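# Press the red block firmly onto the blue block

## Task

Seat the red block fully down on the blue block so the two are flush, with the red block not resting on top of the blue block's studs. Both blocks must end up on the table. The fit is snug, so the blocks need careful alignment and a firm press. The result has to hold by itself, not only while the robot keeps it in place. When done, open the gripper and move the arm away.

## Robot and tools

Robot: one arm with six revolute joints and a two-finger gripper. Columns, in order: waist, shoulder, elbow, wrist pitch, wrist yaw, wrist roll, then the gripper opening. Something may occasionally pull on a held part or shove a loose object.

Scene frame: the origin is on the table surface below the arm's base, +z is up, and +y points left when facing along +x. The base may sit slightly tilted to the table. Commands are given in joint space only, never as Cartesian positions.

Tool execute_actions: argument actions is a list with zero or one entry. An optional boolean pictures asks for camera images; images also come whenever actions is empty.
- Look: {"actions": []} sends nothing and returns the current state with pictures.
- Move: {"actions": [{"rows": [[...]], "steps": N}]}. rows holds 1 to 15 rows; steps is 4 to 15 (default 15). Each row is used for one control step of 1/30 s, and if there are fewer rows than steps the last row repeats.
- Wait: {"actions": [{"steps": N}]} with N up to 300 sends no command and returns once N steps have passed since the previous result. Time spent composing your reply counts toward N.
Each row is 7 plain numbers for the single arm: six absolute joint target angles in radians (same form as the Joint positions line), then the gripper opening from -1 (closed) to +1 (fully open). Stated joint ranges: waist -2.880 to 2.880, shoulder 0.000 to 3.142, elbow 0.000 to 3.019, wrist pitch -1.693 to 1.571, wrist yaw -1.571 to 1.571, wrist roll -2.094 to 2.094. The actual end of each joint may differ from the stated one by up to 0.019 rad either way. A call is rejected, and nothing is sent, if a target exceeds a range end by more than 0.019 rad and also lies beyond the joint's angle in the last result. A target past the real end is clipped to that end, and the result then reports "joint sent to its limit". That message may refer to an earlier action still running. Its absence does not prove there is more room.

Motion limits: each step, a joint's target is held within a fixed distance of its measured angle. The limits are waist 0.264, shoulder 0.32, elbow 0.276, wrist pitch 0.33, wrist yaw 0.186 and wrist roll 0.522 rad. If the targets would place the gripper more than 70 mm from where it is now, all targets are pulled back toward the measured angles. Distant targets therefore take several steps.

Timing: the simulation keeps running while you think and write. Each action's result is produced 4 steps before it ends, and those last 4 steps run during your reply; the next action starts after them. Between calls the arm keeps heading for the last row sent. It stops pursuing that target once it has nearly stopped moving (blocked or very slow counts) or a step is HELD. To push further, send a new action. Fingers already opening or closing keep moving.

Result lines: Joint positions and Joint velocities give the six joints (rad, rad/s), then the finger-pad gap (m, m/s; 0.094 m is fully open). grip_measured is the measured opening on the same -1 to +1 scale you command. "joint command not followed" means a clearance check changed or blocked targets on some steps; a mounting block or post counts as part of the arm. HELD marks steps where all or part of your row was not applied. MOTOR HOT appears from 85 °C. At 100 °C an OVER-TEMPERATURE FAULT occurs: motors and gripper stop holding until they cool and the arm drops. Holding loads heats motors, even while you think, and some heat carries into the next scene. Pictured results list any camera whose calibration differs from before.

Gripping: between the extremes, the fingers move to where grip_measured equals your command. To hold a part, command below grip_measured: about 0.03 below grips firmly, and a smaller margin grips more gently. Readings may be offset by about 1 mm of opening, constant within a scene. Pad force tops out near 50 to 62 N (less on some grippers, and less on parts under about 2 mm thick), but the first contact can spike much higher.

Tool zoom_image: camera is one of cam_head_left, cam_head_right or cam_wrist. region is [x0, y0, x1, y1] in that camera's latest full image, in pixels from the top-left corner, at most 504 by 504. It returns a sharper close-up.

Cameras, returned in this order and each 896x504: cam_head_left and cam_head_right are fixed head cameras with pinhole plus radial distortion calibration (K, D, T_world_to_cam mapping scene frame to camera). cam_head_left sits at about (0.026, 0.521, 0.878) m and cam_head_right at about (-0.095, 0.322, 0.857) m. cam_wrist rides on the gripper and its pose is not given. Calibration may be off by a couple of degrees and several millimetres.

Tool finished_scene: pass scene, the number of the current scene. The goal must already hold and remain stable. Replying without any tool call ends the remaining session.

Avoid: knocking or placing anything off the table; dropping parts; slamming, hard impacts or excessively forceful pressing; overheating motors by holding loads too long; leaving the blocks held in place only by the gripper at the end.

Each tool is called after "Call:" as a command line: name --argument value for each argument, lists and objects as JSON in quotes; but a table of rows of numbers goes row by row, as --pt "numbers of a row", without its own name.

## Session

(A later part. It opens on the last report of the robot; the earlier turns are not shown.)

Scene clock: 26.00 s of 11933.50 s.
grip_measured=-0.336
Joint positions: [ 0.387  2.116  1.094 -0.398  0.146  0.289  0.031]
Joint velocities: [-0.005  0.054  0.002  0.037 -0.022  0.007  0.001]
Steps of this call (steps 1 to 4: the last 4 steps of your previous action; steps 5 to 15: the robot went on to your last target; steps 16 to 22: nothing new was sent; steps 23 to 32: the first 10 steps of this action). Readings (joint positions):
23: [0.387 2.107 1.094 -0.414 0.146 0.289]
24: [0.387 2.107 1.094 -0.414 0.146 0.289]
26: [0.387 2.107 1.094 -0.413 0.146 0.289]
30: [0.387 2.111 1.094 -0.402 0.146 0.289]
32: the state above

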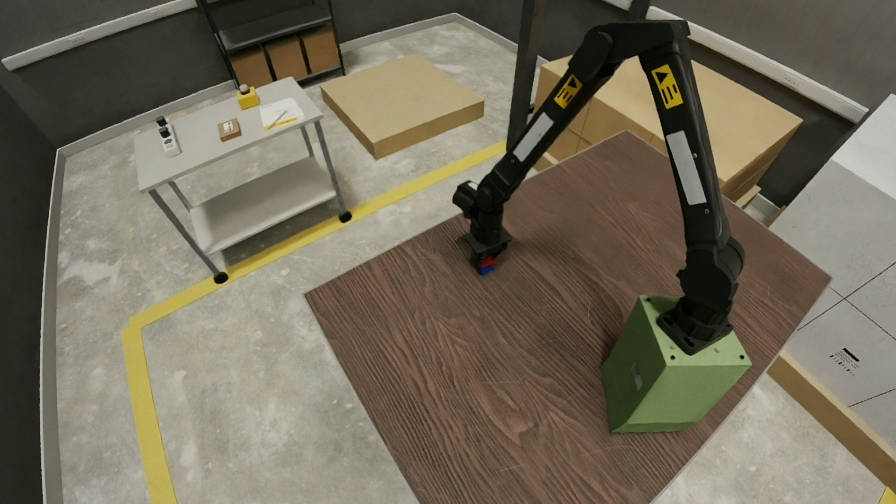

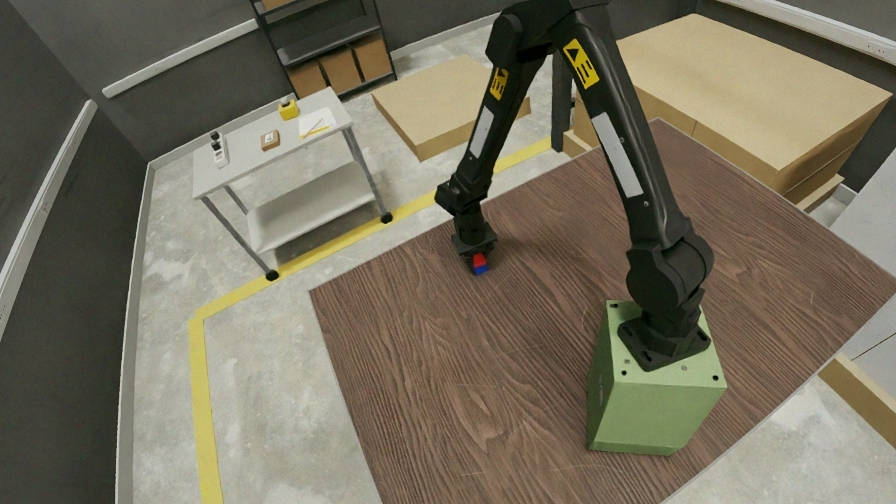

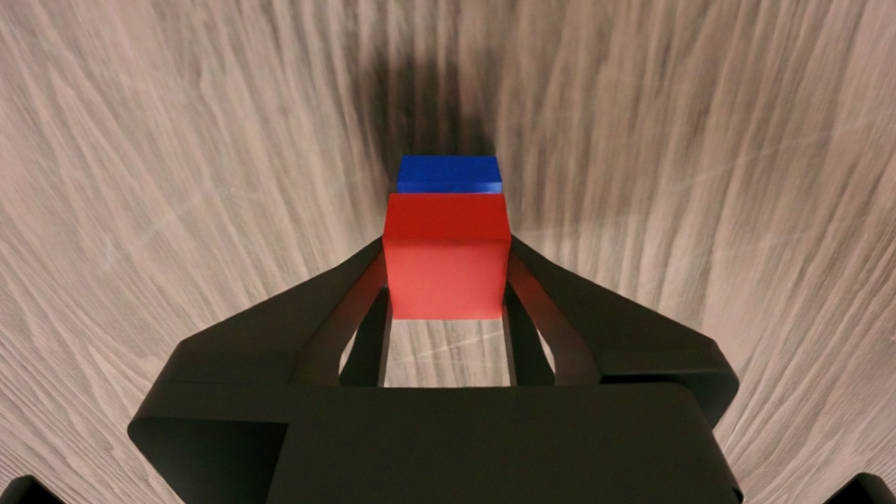

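Call:
execute_actions --actions '[]'

Call:
zoom_image --camera "cam_wrist" --region '[360, 120, 540, 250]'

Scene clock: 26.13 s of 11933.50 s.
grip_measured=-0.336
Joint positions: [ 0.387  2.123  1.094 -0.397  0.146  0.289  0.031]
Joint velocities: [-0.005  0.034 -0.007 -0.002  0.007 -0.022  0.   ]
Kept back: nothing.
Steps of this call (steps 1 to 4: the last 4 steps of your previous action). Readings (joint positions):
1: [0.387 2.118 1.094 -0.398 0.146 0.289]
2: [0.387 2.120 1.094 -0.397 0.146 0.289]
4: the state above

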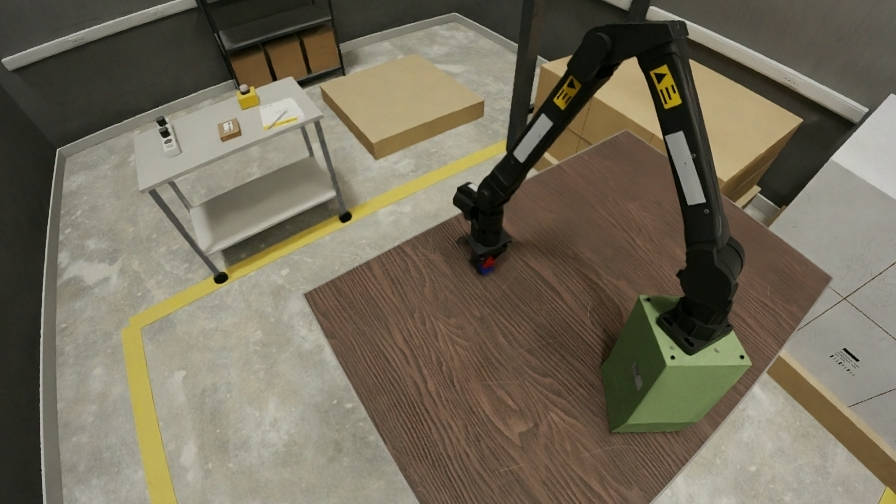

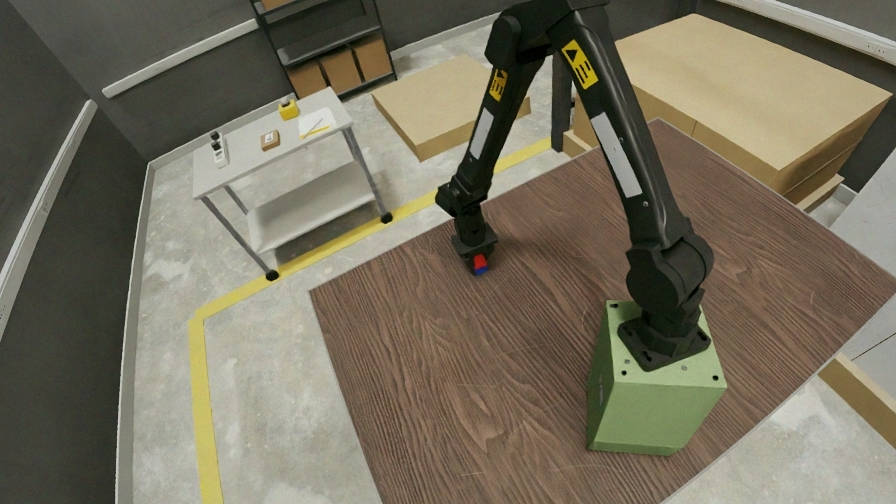

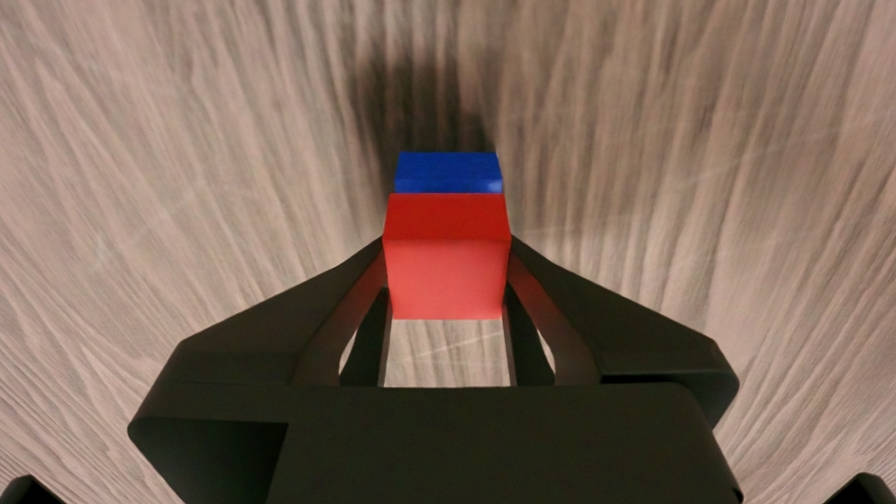

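Region (360, 120, 540, 250) of cam_wrist's 896x504 image, scaled by 2.800, with more detail than that image has.

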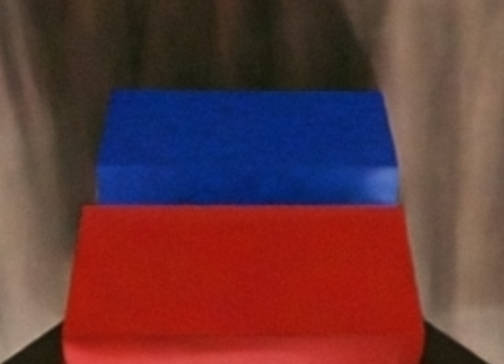

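Call:
execute_actions --actions '[{"rows":[[0.385,2.145,1.118,-0.372,0.153,0.278,-0.37]],"steps":10}]' --pictures true

Call:
zoom_image --camera "cam_wrist" --region '[360, 120, 540, 250]'

Scene clock: 26.67 s of 11933.50 s.
grip_measured=-0.336
Joint positions: [ 0.387  2.123  1.094 -0.389  0.15   0.289  0.031]
Joint velocities: [-0.005 -0.005 -0.007 -0.002 -0.007  0.022 -0.001]
Steps of this call (steps 1 to 10: the robot went on to your last target; steps 11 to 16: the first 6 steps of this action). Readings (joint positions):
11: [0.387 2.123 1.094 -0.396 0.148 0.289]
12: [0.387 2.123 1.094 -0.394 0.149 0.289]
14: [0.387 2.123 1.094 -0.390 0.150 0.289]
16: the state above

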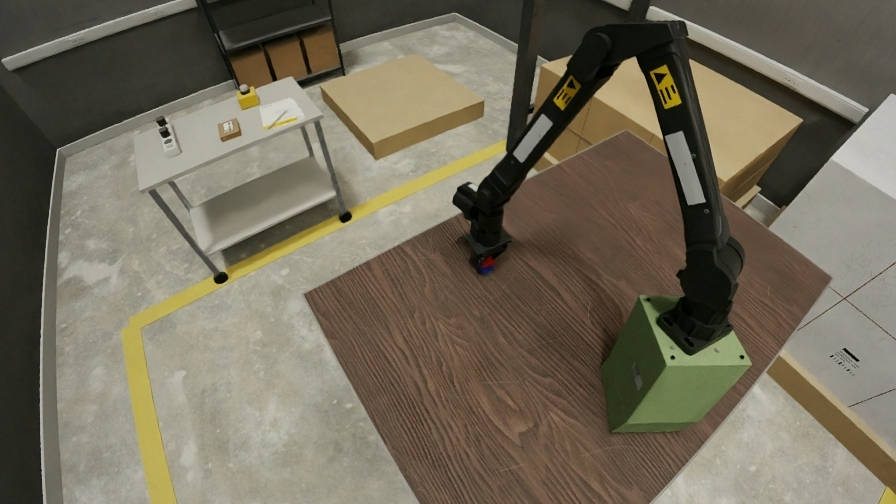

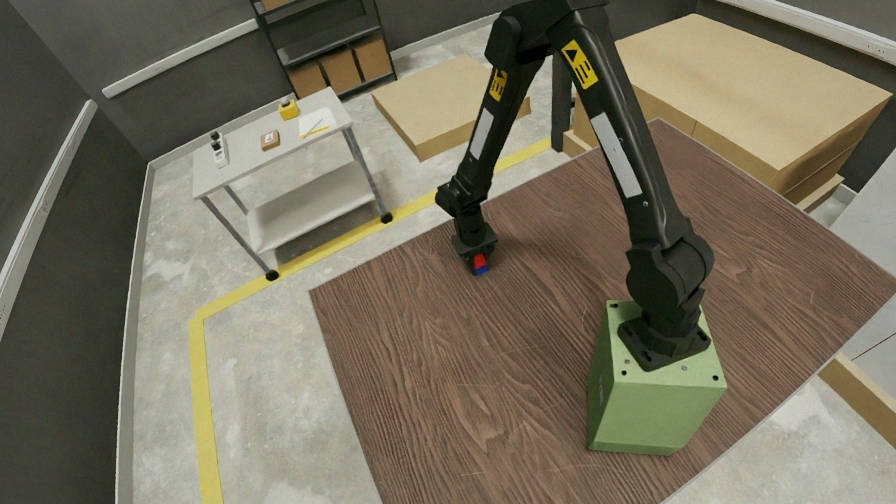

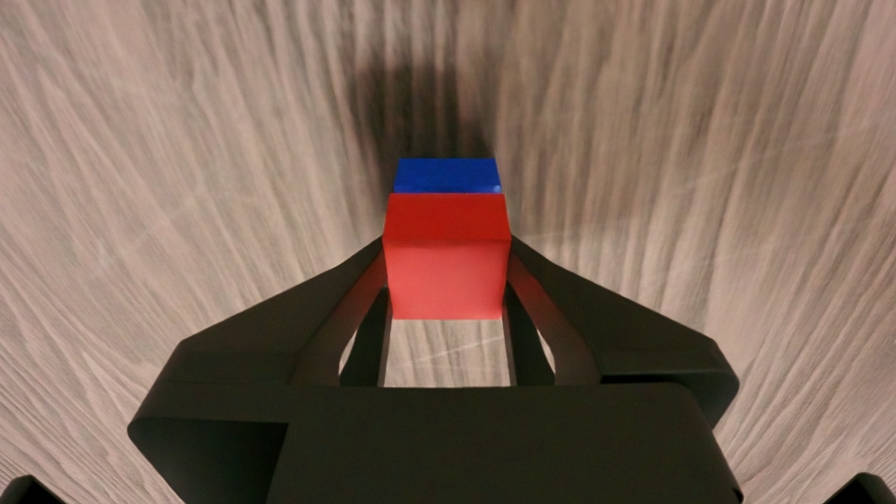

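Region (360, 120, 540, 250) of cam_wrist's 896x504 image, scaled by 2.800, with more detail than that image has.

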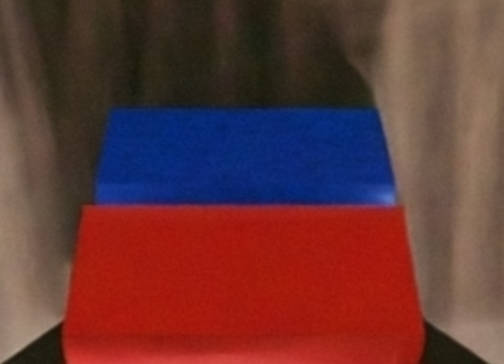

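Call:
execute_actions --actions '[{"rows":[[0.385,2.154,1.118,-0.372,0.155,0.278,-0.37],[0.385,2.157,1.118,-0.372,0.155,0.278,-0.37],[0.385,2.159,1.118,-0.370,0.155,0.278,-0.37],[0.385,2.161,1.118,-0.368,0.155,0.278,-0.37],[0.385,2.163,1.118,-0.366,0.155,0.278,-0.37],[0.385,2.165,1.118,-0.364,0.155,0.278,-0.37],[0.385,2.167,1.118,-0.362,0.155,0.278,-0.37],[0.385,2.169,1.118,-0.360,0.155,0.278,-0.37],[0.385,2.171,1.118,-0.358,0.155,0.278,-0.37],[0.385,2.173,1.118,-0.356,0.155,0.278,-0.37]],"steps":14}]' --pictures true

Call:
zoom_image --camera "cam_wrist" --region '[360, 120, 540, 250]'

Scene clock: 27.53 s of 11933.50 s.
grip_measured=-0.336
Joint positions: [ 0.391  2.136  1.086 -0.395  0.151  0.289  0.031]
Joint velocities: [-0.005 -0.005  0.105  0.139  0.066 -0.007 -0.003]
Steps of this call (steps 1 to 4: the last 4 steps of your previous action; steps 5 to 15: the robot went on to your last target; step 16: nothing new was sent; steps 17 to 26: the first 10 steps of this action). Readings (joint positions):
17: [0.387 2.134 1.089 -0.391 0.146 0.289]
18: [0.388 2.136 1.086 -0.395 0.146 0.289]
20: [0.391 2.136 1.086 -0.396 0.149 0.289]
24: [0.391 2.136 1.086 -0.396 0.150 0.289]
26: the state above

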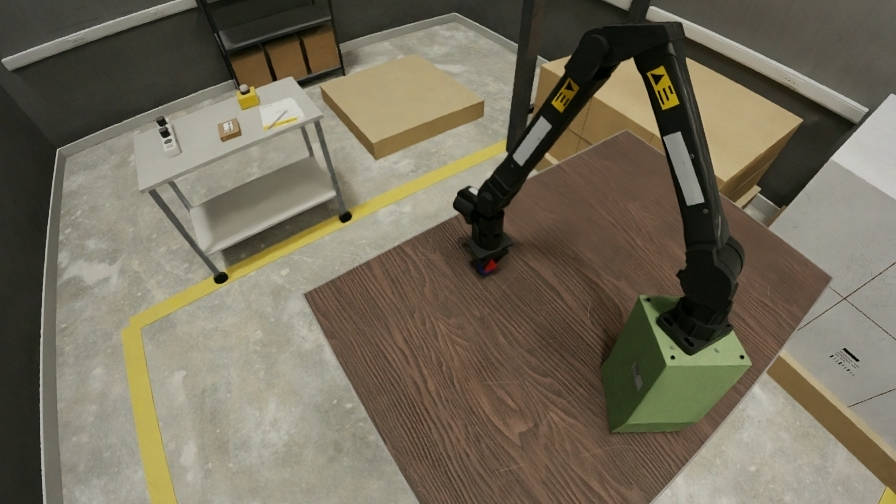

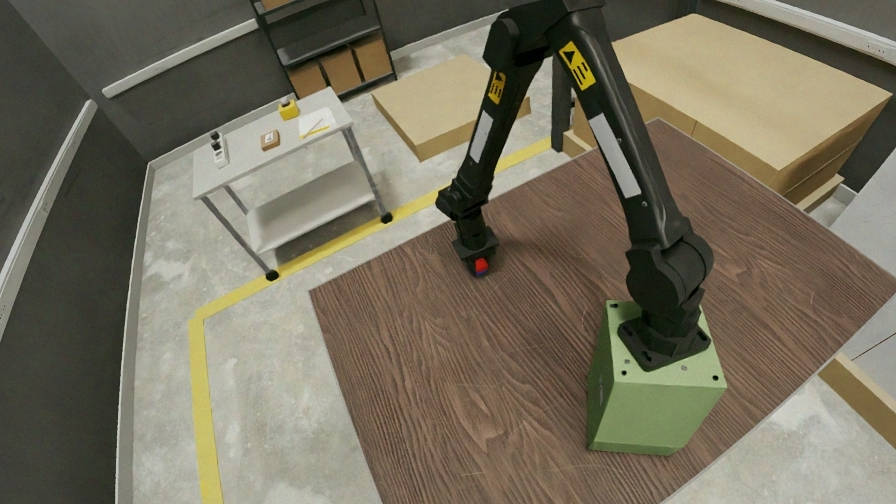

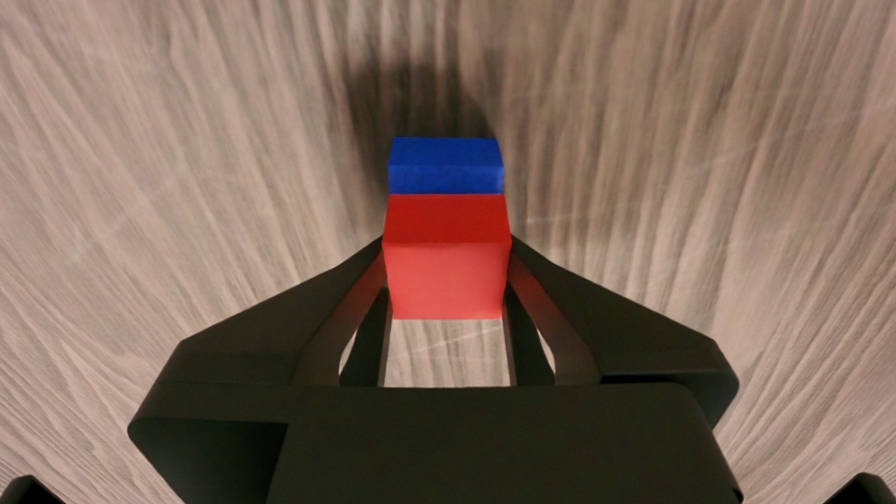

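Region (360, 120, 540, 250) of cam_wrist's 896x504 image, scaled by 2.800, with more detail than that image has.

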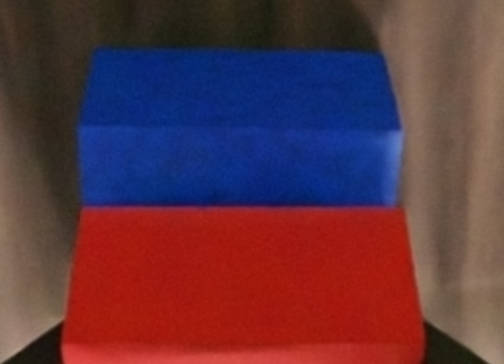

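Call:
execute_actions --actions '[{"rows":[[0.39,2.14,1.118,-0.38,0.155,0.285,-0.37],[0.39,2.11,1.118,-0.39,0.155,0.285,-0.37],[0.39,2.095,1.118,-0.40,0.155,0.285,-0.37],[0.39,2.085,1.118,-0.41,0.155,0.285,-0.37],[0.39,2.08,1.118,-0.42,0.155,0.285,-0.37]],"steps":15}]'

Call:
execute_actions --actions '[{"rows":[[0.39,2.08,1.118,-0.42,0.155,0.285,-0.37]],"steps":8}]' --pictures true

Call:
zoom_image --camera "cam_wrist" --region '[360, 120, 540, 250]'

Scene clock: 28.17 s of 11933.50 s.
grip_measured=-0.336
Joint positions: [ 0.391  2.102  1.096 -0.404  0.153  0.289  0.031]
Joint velocities: [ 0.005 -0.083  0.007 -0.022 -0.007 -0.037  0.   ]
Steps of this call (steps 1 to 4: the last 4 steps of your previous action; steps 5 to 8: the robot went on to your last target; steps 9 to 19: the first 11 steps of this action). Readings (joint positions):
9: [0.391 2.137 1.096 -0.372 0.153 0.289]
10: [0.391 2.137 1.096 -0.372 0.153 0.289]
12: [0.391 2.133 1.096 -0.381 0.153 0.289]
16: [0.391 2.115 1.096 -0.403 0.153 0.289]
19: the state above

Scene clock: 28.43 s of 11933.50 s.
grip_measured=-0.336
Joint positions: [ 0.391  2.098  1.096 -0.404  0.153  0.289  0.031]
Joint velocities: [-0.005 -0.005  0.012  0.002 -0.022 -0.007  0.   ]
Steps of this call (steps 1 to 4: the last 4 steps of your previous action; steps 5 to 8: the first 4 steps of this action). Readings (joint positions):
5: [0.391 2.098 1.096 -0.404 0.153 0.289]
6: [0.391 2.098 1.096 -0.404 0.153 0.289]
8: the state above

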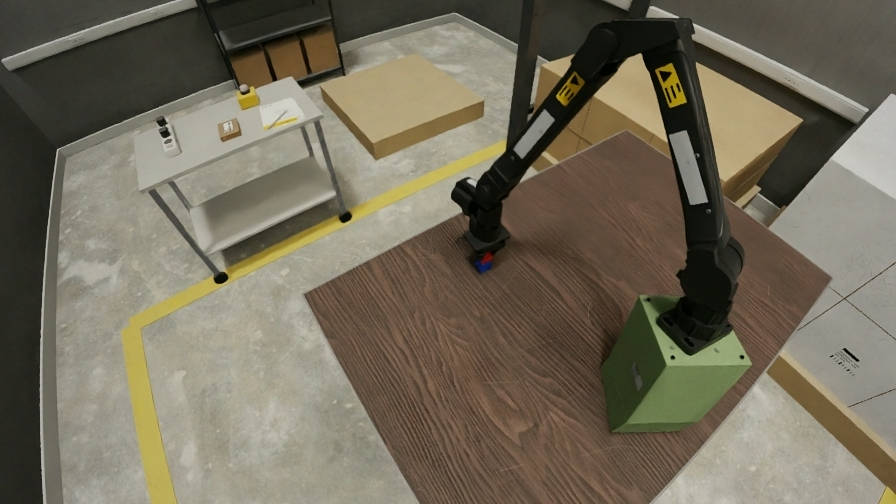

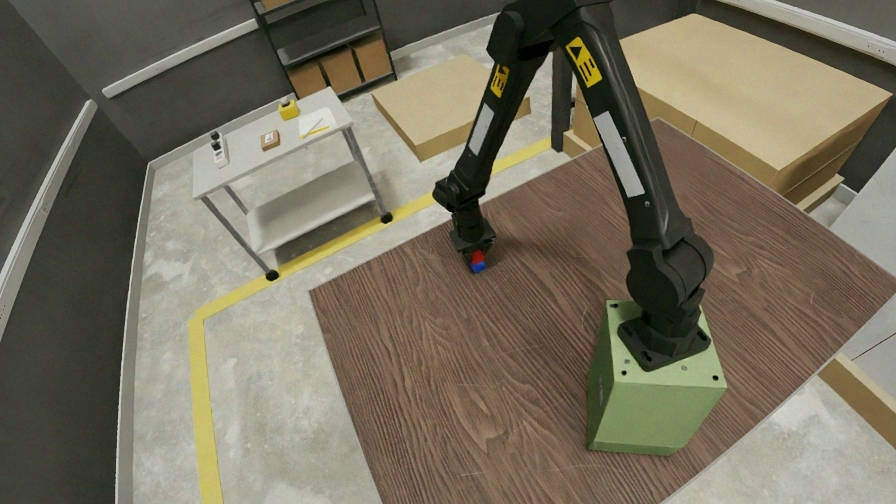

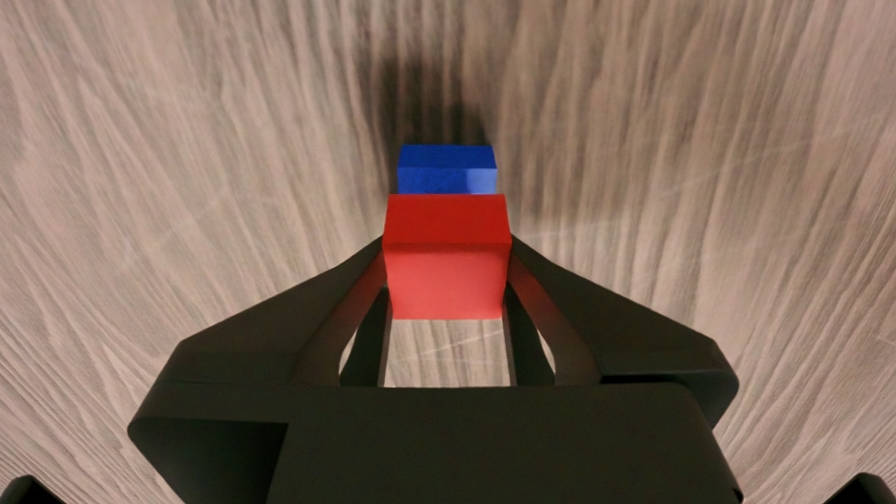

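Region (360, 120, 540, 250) of cam_wrist's 896x504 image, scaled by 2.800, with more detail than that image has.

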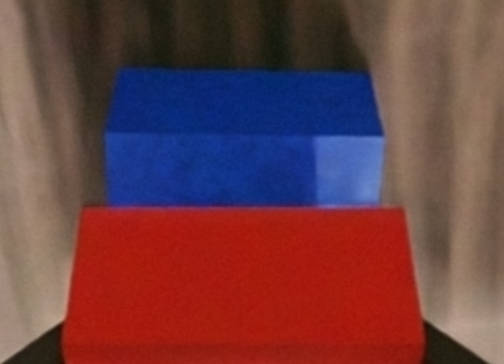

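Call:
execute_actions --actions '[{"rows":[[0.39,2.075,1.085,-0.41,0.15,0.285,-0.37],[0.39,2.068,1.07,-0.40,0.15,0.285,-0.37],[0.39,2.061,1.055,-0.392,0.15,0.285,-0.37],[0.39,2.054,1.04,-0.384,0.15,0.285,-0.37],[0.39,2.047,1.025,-0.376,0.15,0.285,-0.37],[0.39,2.04,1.01,-0.368,0.15,0.285,-0.37],[0.39,2.035,0.995,-0.36,0.15,0.285,-0.37],[0.39,2.033,0.983,-0.352,0.15,0.285,-0.37],[0.39,2.035,0.973,-0.344,0.15,0.285,-0.37],[0.39,2.045,0.966,-0.332,0.15,0.285,-0.37],[0.39,2.06,0.96,-0.317,0.15,0.285,-0.37],[0.39,2.075,0.955,-0.30,0.15,0.285,-0.37],[0.39,2.09,0.951,-0.283,0.15,0.285,-0.37],[0.39,2.103,0.948,-0.268,0.15,0.285,-0.37],[0.39,2.113,0.947,-0.256,0.15,0.285,-0.37]],"steps":15}]'

Call:
execute_actions --actions '[{"rows":[[0.39,2.12,0.947,-0.25,0.15,0.285,-0.37],[0.39,2.125,0.947,-0.246,0.15,0.285,-0.37],[0.39,2.13,0.947,-0.244,0.15,0.285,-0.37]],"steps":12}]' --pictures true

Scene clock: 30.20 s of 11933.50 s.
grip_measured=-0.336
Joint positions: [ 0.391  2.059  0.976 -0.359  0.153  0.289  0.031]
Joint velocities: [-0.015 -0.005 -0.256  0.3   -0.007 -0.037 -0.002]
Steps of this call (steps 1 to 4: the last 4 steps of your previous action; steps 5 to 15: the robot went on to your last target; steps 16 to 42: nothing new was sent; steps 43 to 53: the first 11 steps of this action). Readings (joint positions):
43: [0.391 2.095 1.098 -0.412 0.153 0.289]
44: [0.391 2.095 1.096 -0.411 0.153 0.289]
46: [0.391 2.090 1.080 -0.404 0.153 0.289]
50: [0.391 2.066 1.015 -0.382 0.153 0.289]
53: the state above

Scene clock: 30.60 s of 11933.50 s.
grip_measured=-0.336
Joint positions: [ 0.391  2.107  0.952 -0.263  0.153  0.289  0.031]
Joint velocities: [ 0.005  0.054 -0.012 -0.007  0.022  0.007 -0.001]
Steps of this call (steps 1 to 4: the last 4 steps of your previous action; steps 5 to 12: the first 8 steps of this action). Readings (joint positions):
5: [0.391 2.069 0.952 -0.291 0.153 0.289]
6: [0.391 2.076 0.952 -0.279 0.153 0.289]
8: [0.391 2.089 0.952 -0.266 0.153 0.289]
12: the state above

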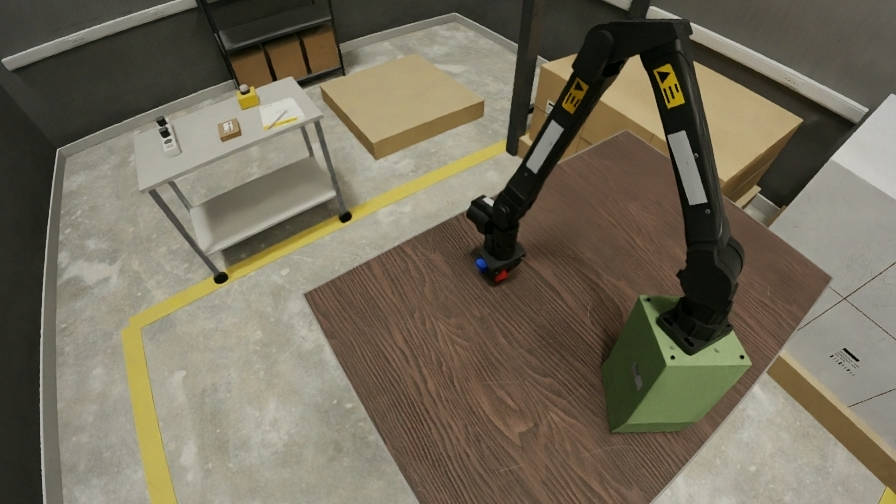

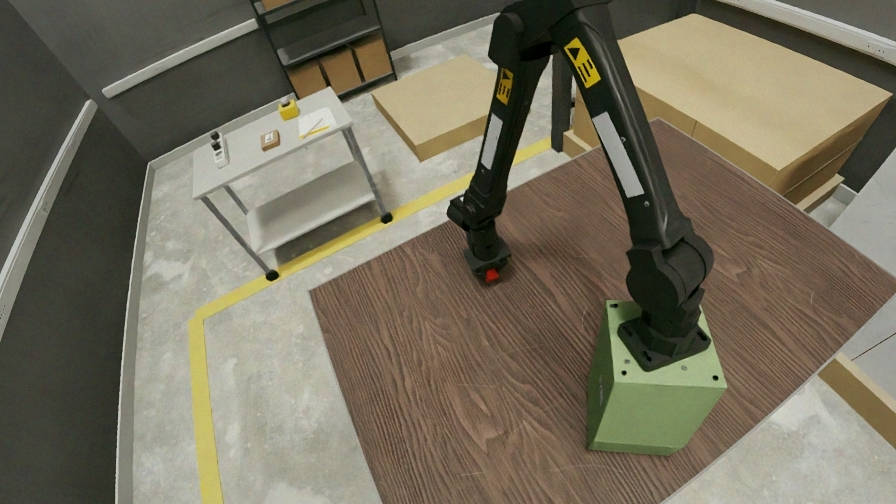

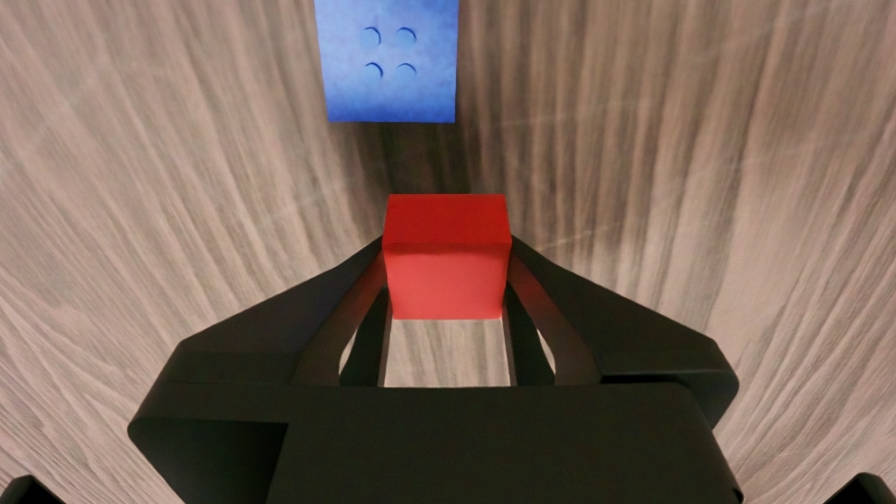

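Call:
execute_actions --actions '[{"rows":[[0.39,2.135,0.96,-0.243,0.15,0.285,-0.37],[0.39,2.14,0.965,-0.241,0.15,0.285,-0.37],[0.39,2.145,0.965,-0.239,0.15,0.285,-0.37],[0.39,2.15,0.965,-0.237,0.15,0.285,-0.37],[0.39,2.155,0.965,-0.235,0.15,0.285,-0.37],[0.39,2.16,0.965,-0.233,0.15,0.285,-0.37],[0.39,2.165,0.965,-0.231,0.15,0.285,-0.37],[0.39,2.17,0.965,-0.229,0.15,0.285,-0.37]],"steps":14}]' --pictures true

Scene clock: 31.10 s of 11933.50 s.
grip_measured=-0.336
Joint positions: [ 0.391  2.134  0.952 -0.246  0.153  0.289  0.031]
Joint velocities: [-0.015  0.151 -0.007 -0.007  0.007 -0.037  0.   ]
Steps of this call (steps 1 to 4: the last 4 steps of your previous action; step 5: the robot went on to your last target; steps 6 to 15: the first 10 steps of this action). Readings (joint positions):
6: [0.391 2.108 0.952 -0.261 0.153 0.289]
7: [0.391 2.108 0.952 -0.260 0.153 0.289]
9: [0.391 2.109 0.952 -0.257 0.153 0.289]
13: [0.391 2.123 0.952 -0.248 0.153 0.289]
15: the state above

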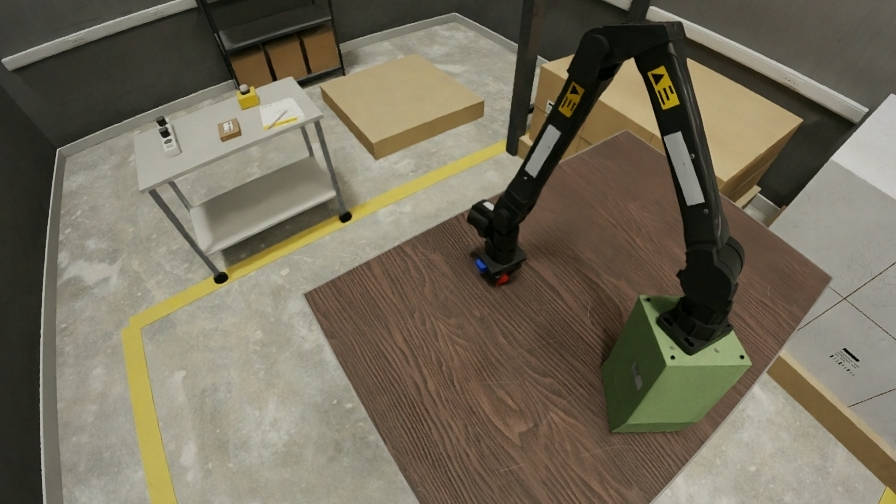

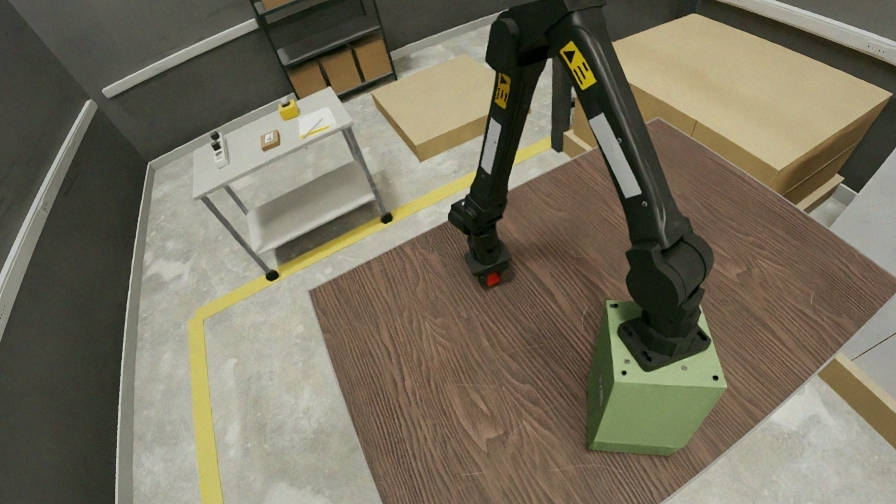

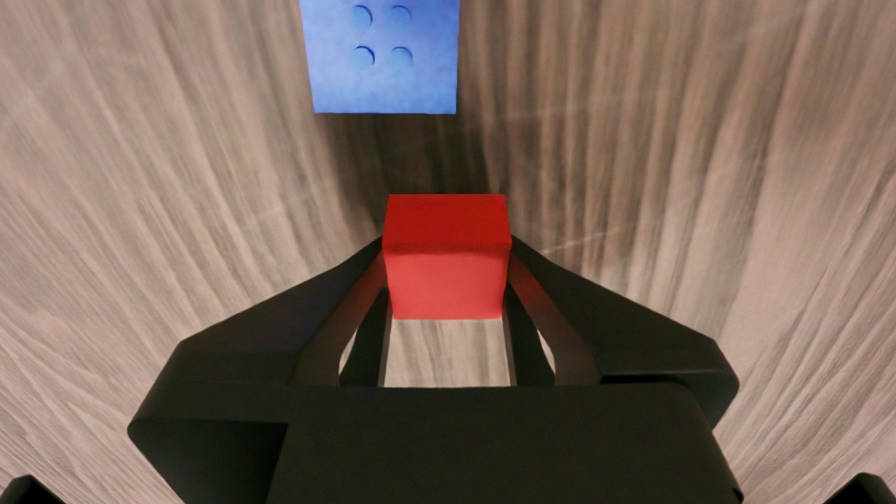

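Call:
execute_actions --actions '[{"rows":[[0.39,2.172,0.965,-0.222,0.15,0.285,-0.37],[0.39,2.175,0.965,-0.218,0.15,0.285,-0.37],[0.39,2.178,0.965,-0.215,0.15,0.285,-0.37]],"steps":8}]' --pictures true

Scene clock: 31.37 s of 11933.50 s.
grip_measured=-0.336
Joint positions: [ 0.391  2.147  0.952 -0.236  0.153  0.289  0.031]
Joint velocities: [-0.005 -0.005 -0.002  0.085 -0.066  0.022 -0.001]
Steps of this call (steps 1 to 4: the last 4 steps of your previous action; steps 5 to 8: the first 4 steps of this action). Readings (joint positions):
5: [0.391 2.147 0.952 -0.245 0.153 0.289]
6: [0.391 2.147 0.952 -0.243 0.153 0.289]
8: the state above

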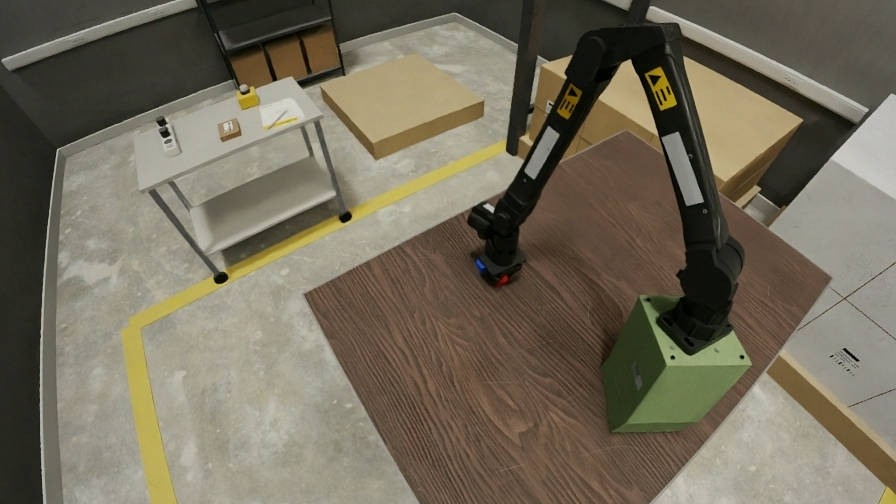

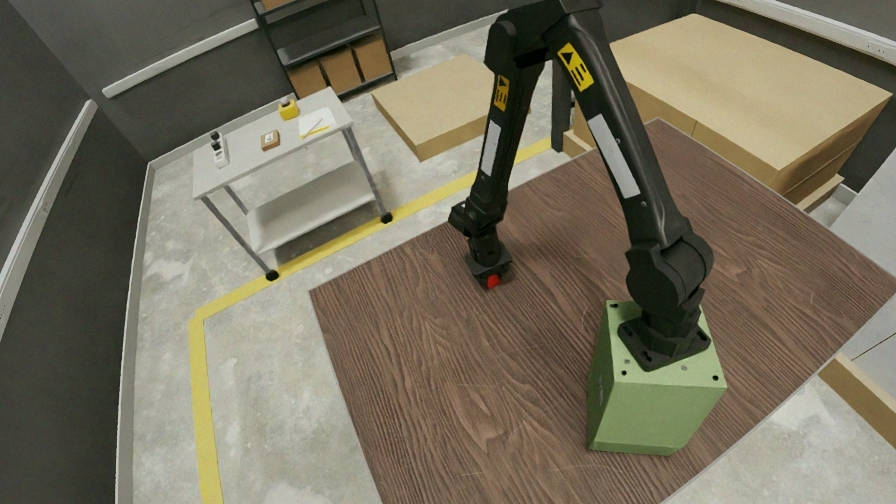

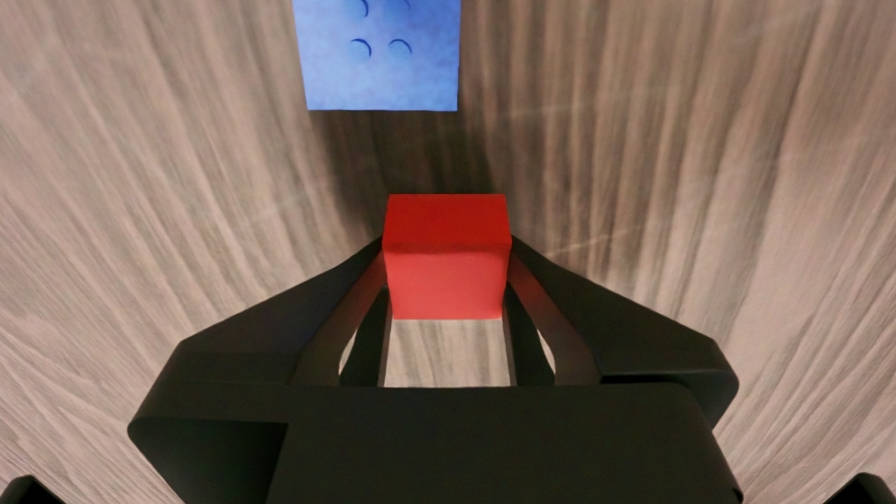

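Call:
execute_actions --actions '[{"rows":[[0.39,2.172,0.965,-0.212,0.15,0.285,-0.31],[0.39,2.172,0.965,-0.212,0.15,0.285,-0.25],[0.39,2.172,0.965,-0.212,0.15,0.285,-0.15],[0.39,2.172,0.965,-0.212,0.15,0.285,-0.05]],"steps":10}]' --pictures true

Scene clock: 31.73 s of 11933.50 s.
grip_measured=-0.054
Joint positions: [ 0.391  2.147  0.952 -0.229  0.153  0.289  0.044]
Joint velocities: [ 0.005 -0.015  0.002  0.007  0.081 -0.081  0.005]
Steps of this call (steps 1 to 4: the last 4 steps of your previous action; step 5: the robot went on to your last target; steps 6 to 11: the first 6 steps of this action). Readings (joint positions):
6: [0.391 2.147 0.952 -0.231 0.153 0.289]
7: [0.391 2.147 0.952 -0.231 0.153 0.289]
9: [0.391 2.147 0.952 -0.229 0.153 0.289]
11: the state above

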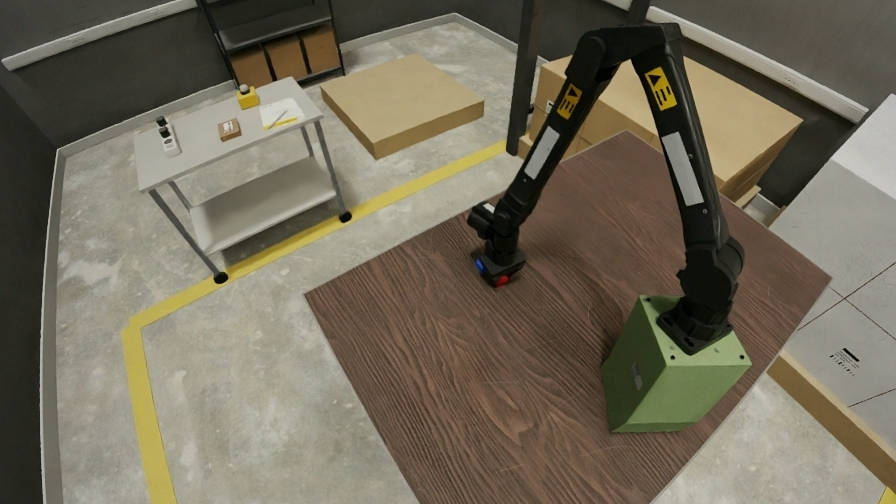

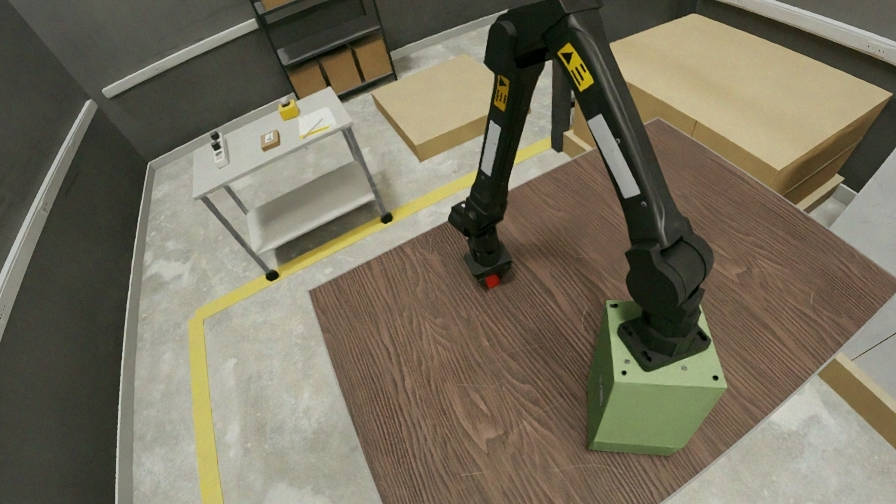

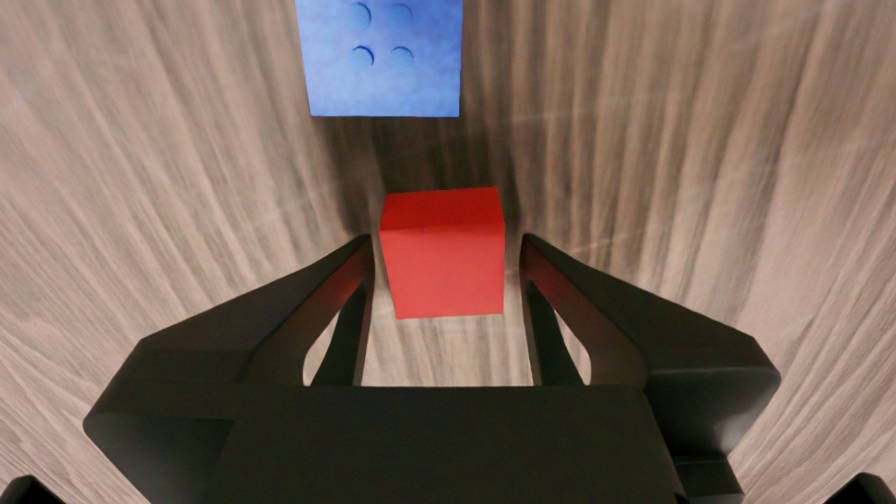

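Call:
execute_actions --actions '[{"rows":[[0.39,2.18,0.965,-0.208,0.15,0.285,-0.05],[0.39,2.183,0.965,-0.208,0.15,0.285,-0.05],[0.39,2.183,0.965,-0.208,0.15,0.285,-0.1],[0.39,2.183,0.965,-0.208,0.15,0.285,-0.18],[0.39,2.183,0.965,-0.208,0.15,0.285,-0.25],[0.39,2.183,0.965,-0.208,0.15,0.285,-0.31],[0.39,2.183,0.965,-0.208,0.15,0.285,-0.35],[0.39,2.183,0.965,-0.208,0.15,0.285,-0.37]],"steps":15}]' --pictures true

Scene clock: 32.47 s of 11933.50 s.
grip_measured=-0.334
Joint positions: [ 0.391  2.15   0.952 -0.225  0.153  0.289  0.031]
Joint velocities: [-0.024 -0.015 -0.002 -0.017 -0.037  0.022  0.   ]
Steps of this call (steps 1 to 4: the last 4 steps of your previous action; steps 5 to 11: the robot went on to your last target; steps 12 to 22: the first 11 steps of this action). Readings (joint positions):
12: [0.391 2.147 0.952 -0.228 0.153 0.289]
13: [0.391 2.147 0.952 -0.227 0.153 0.289]
15: [0.391 2.148 0.952 -0.225 0.153 0.289]
19: [0.391 2.150 0.952 -0.225 0.153 0.289]
22: the state above

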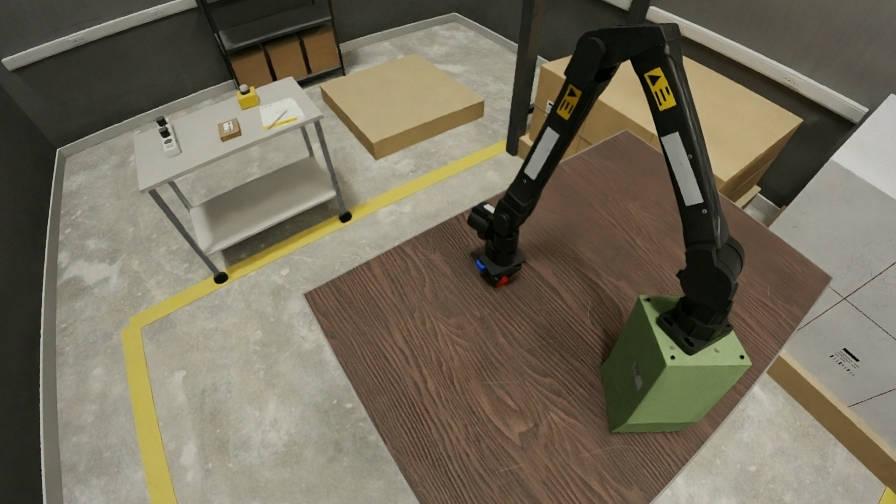

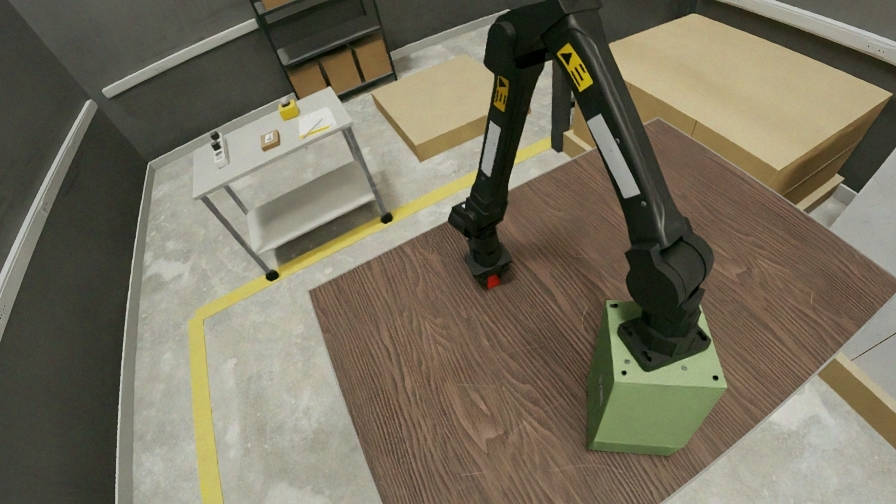

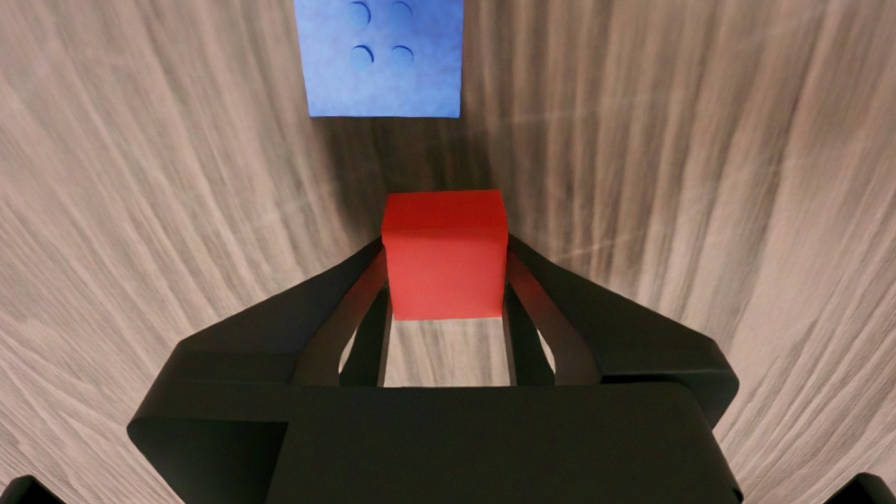

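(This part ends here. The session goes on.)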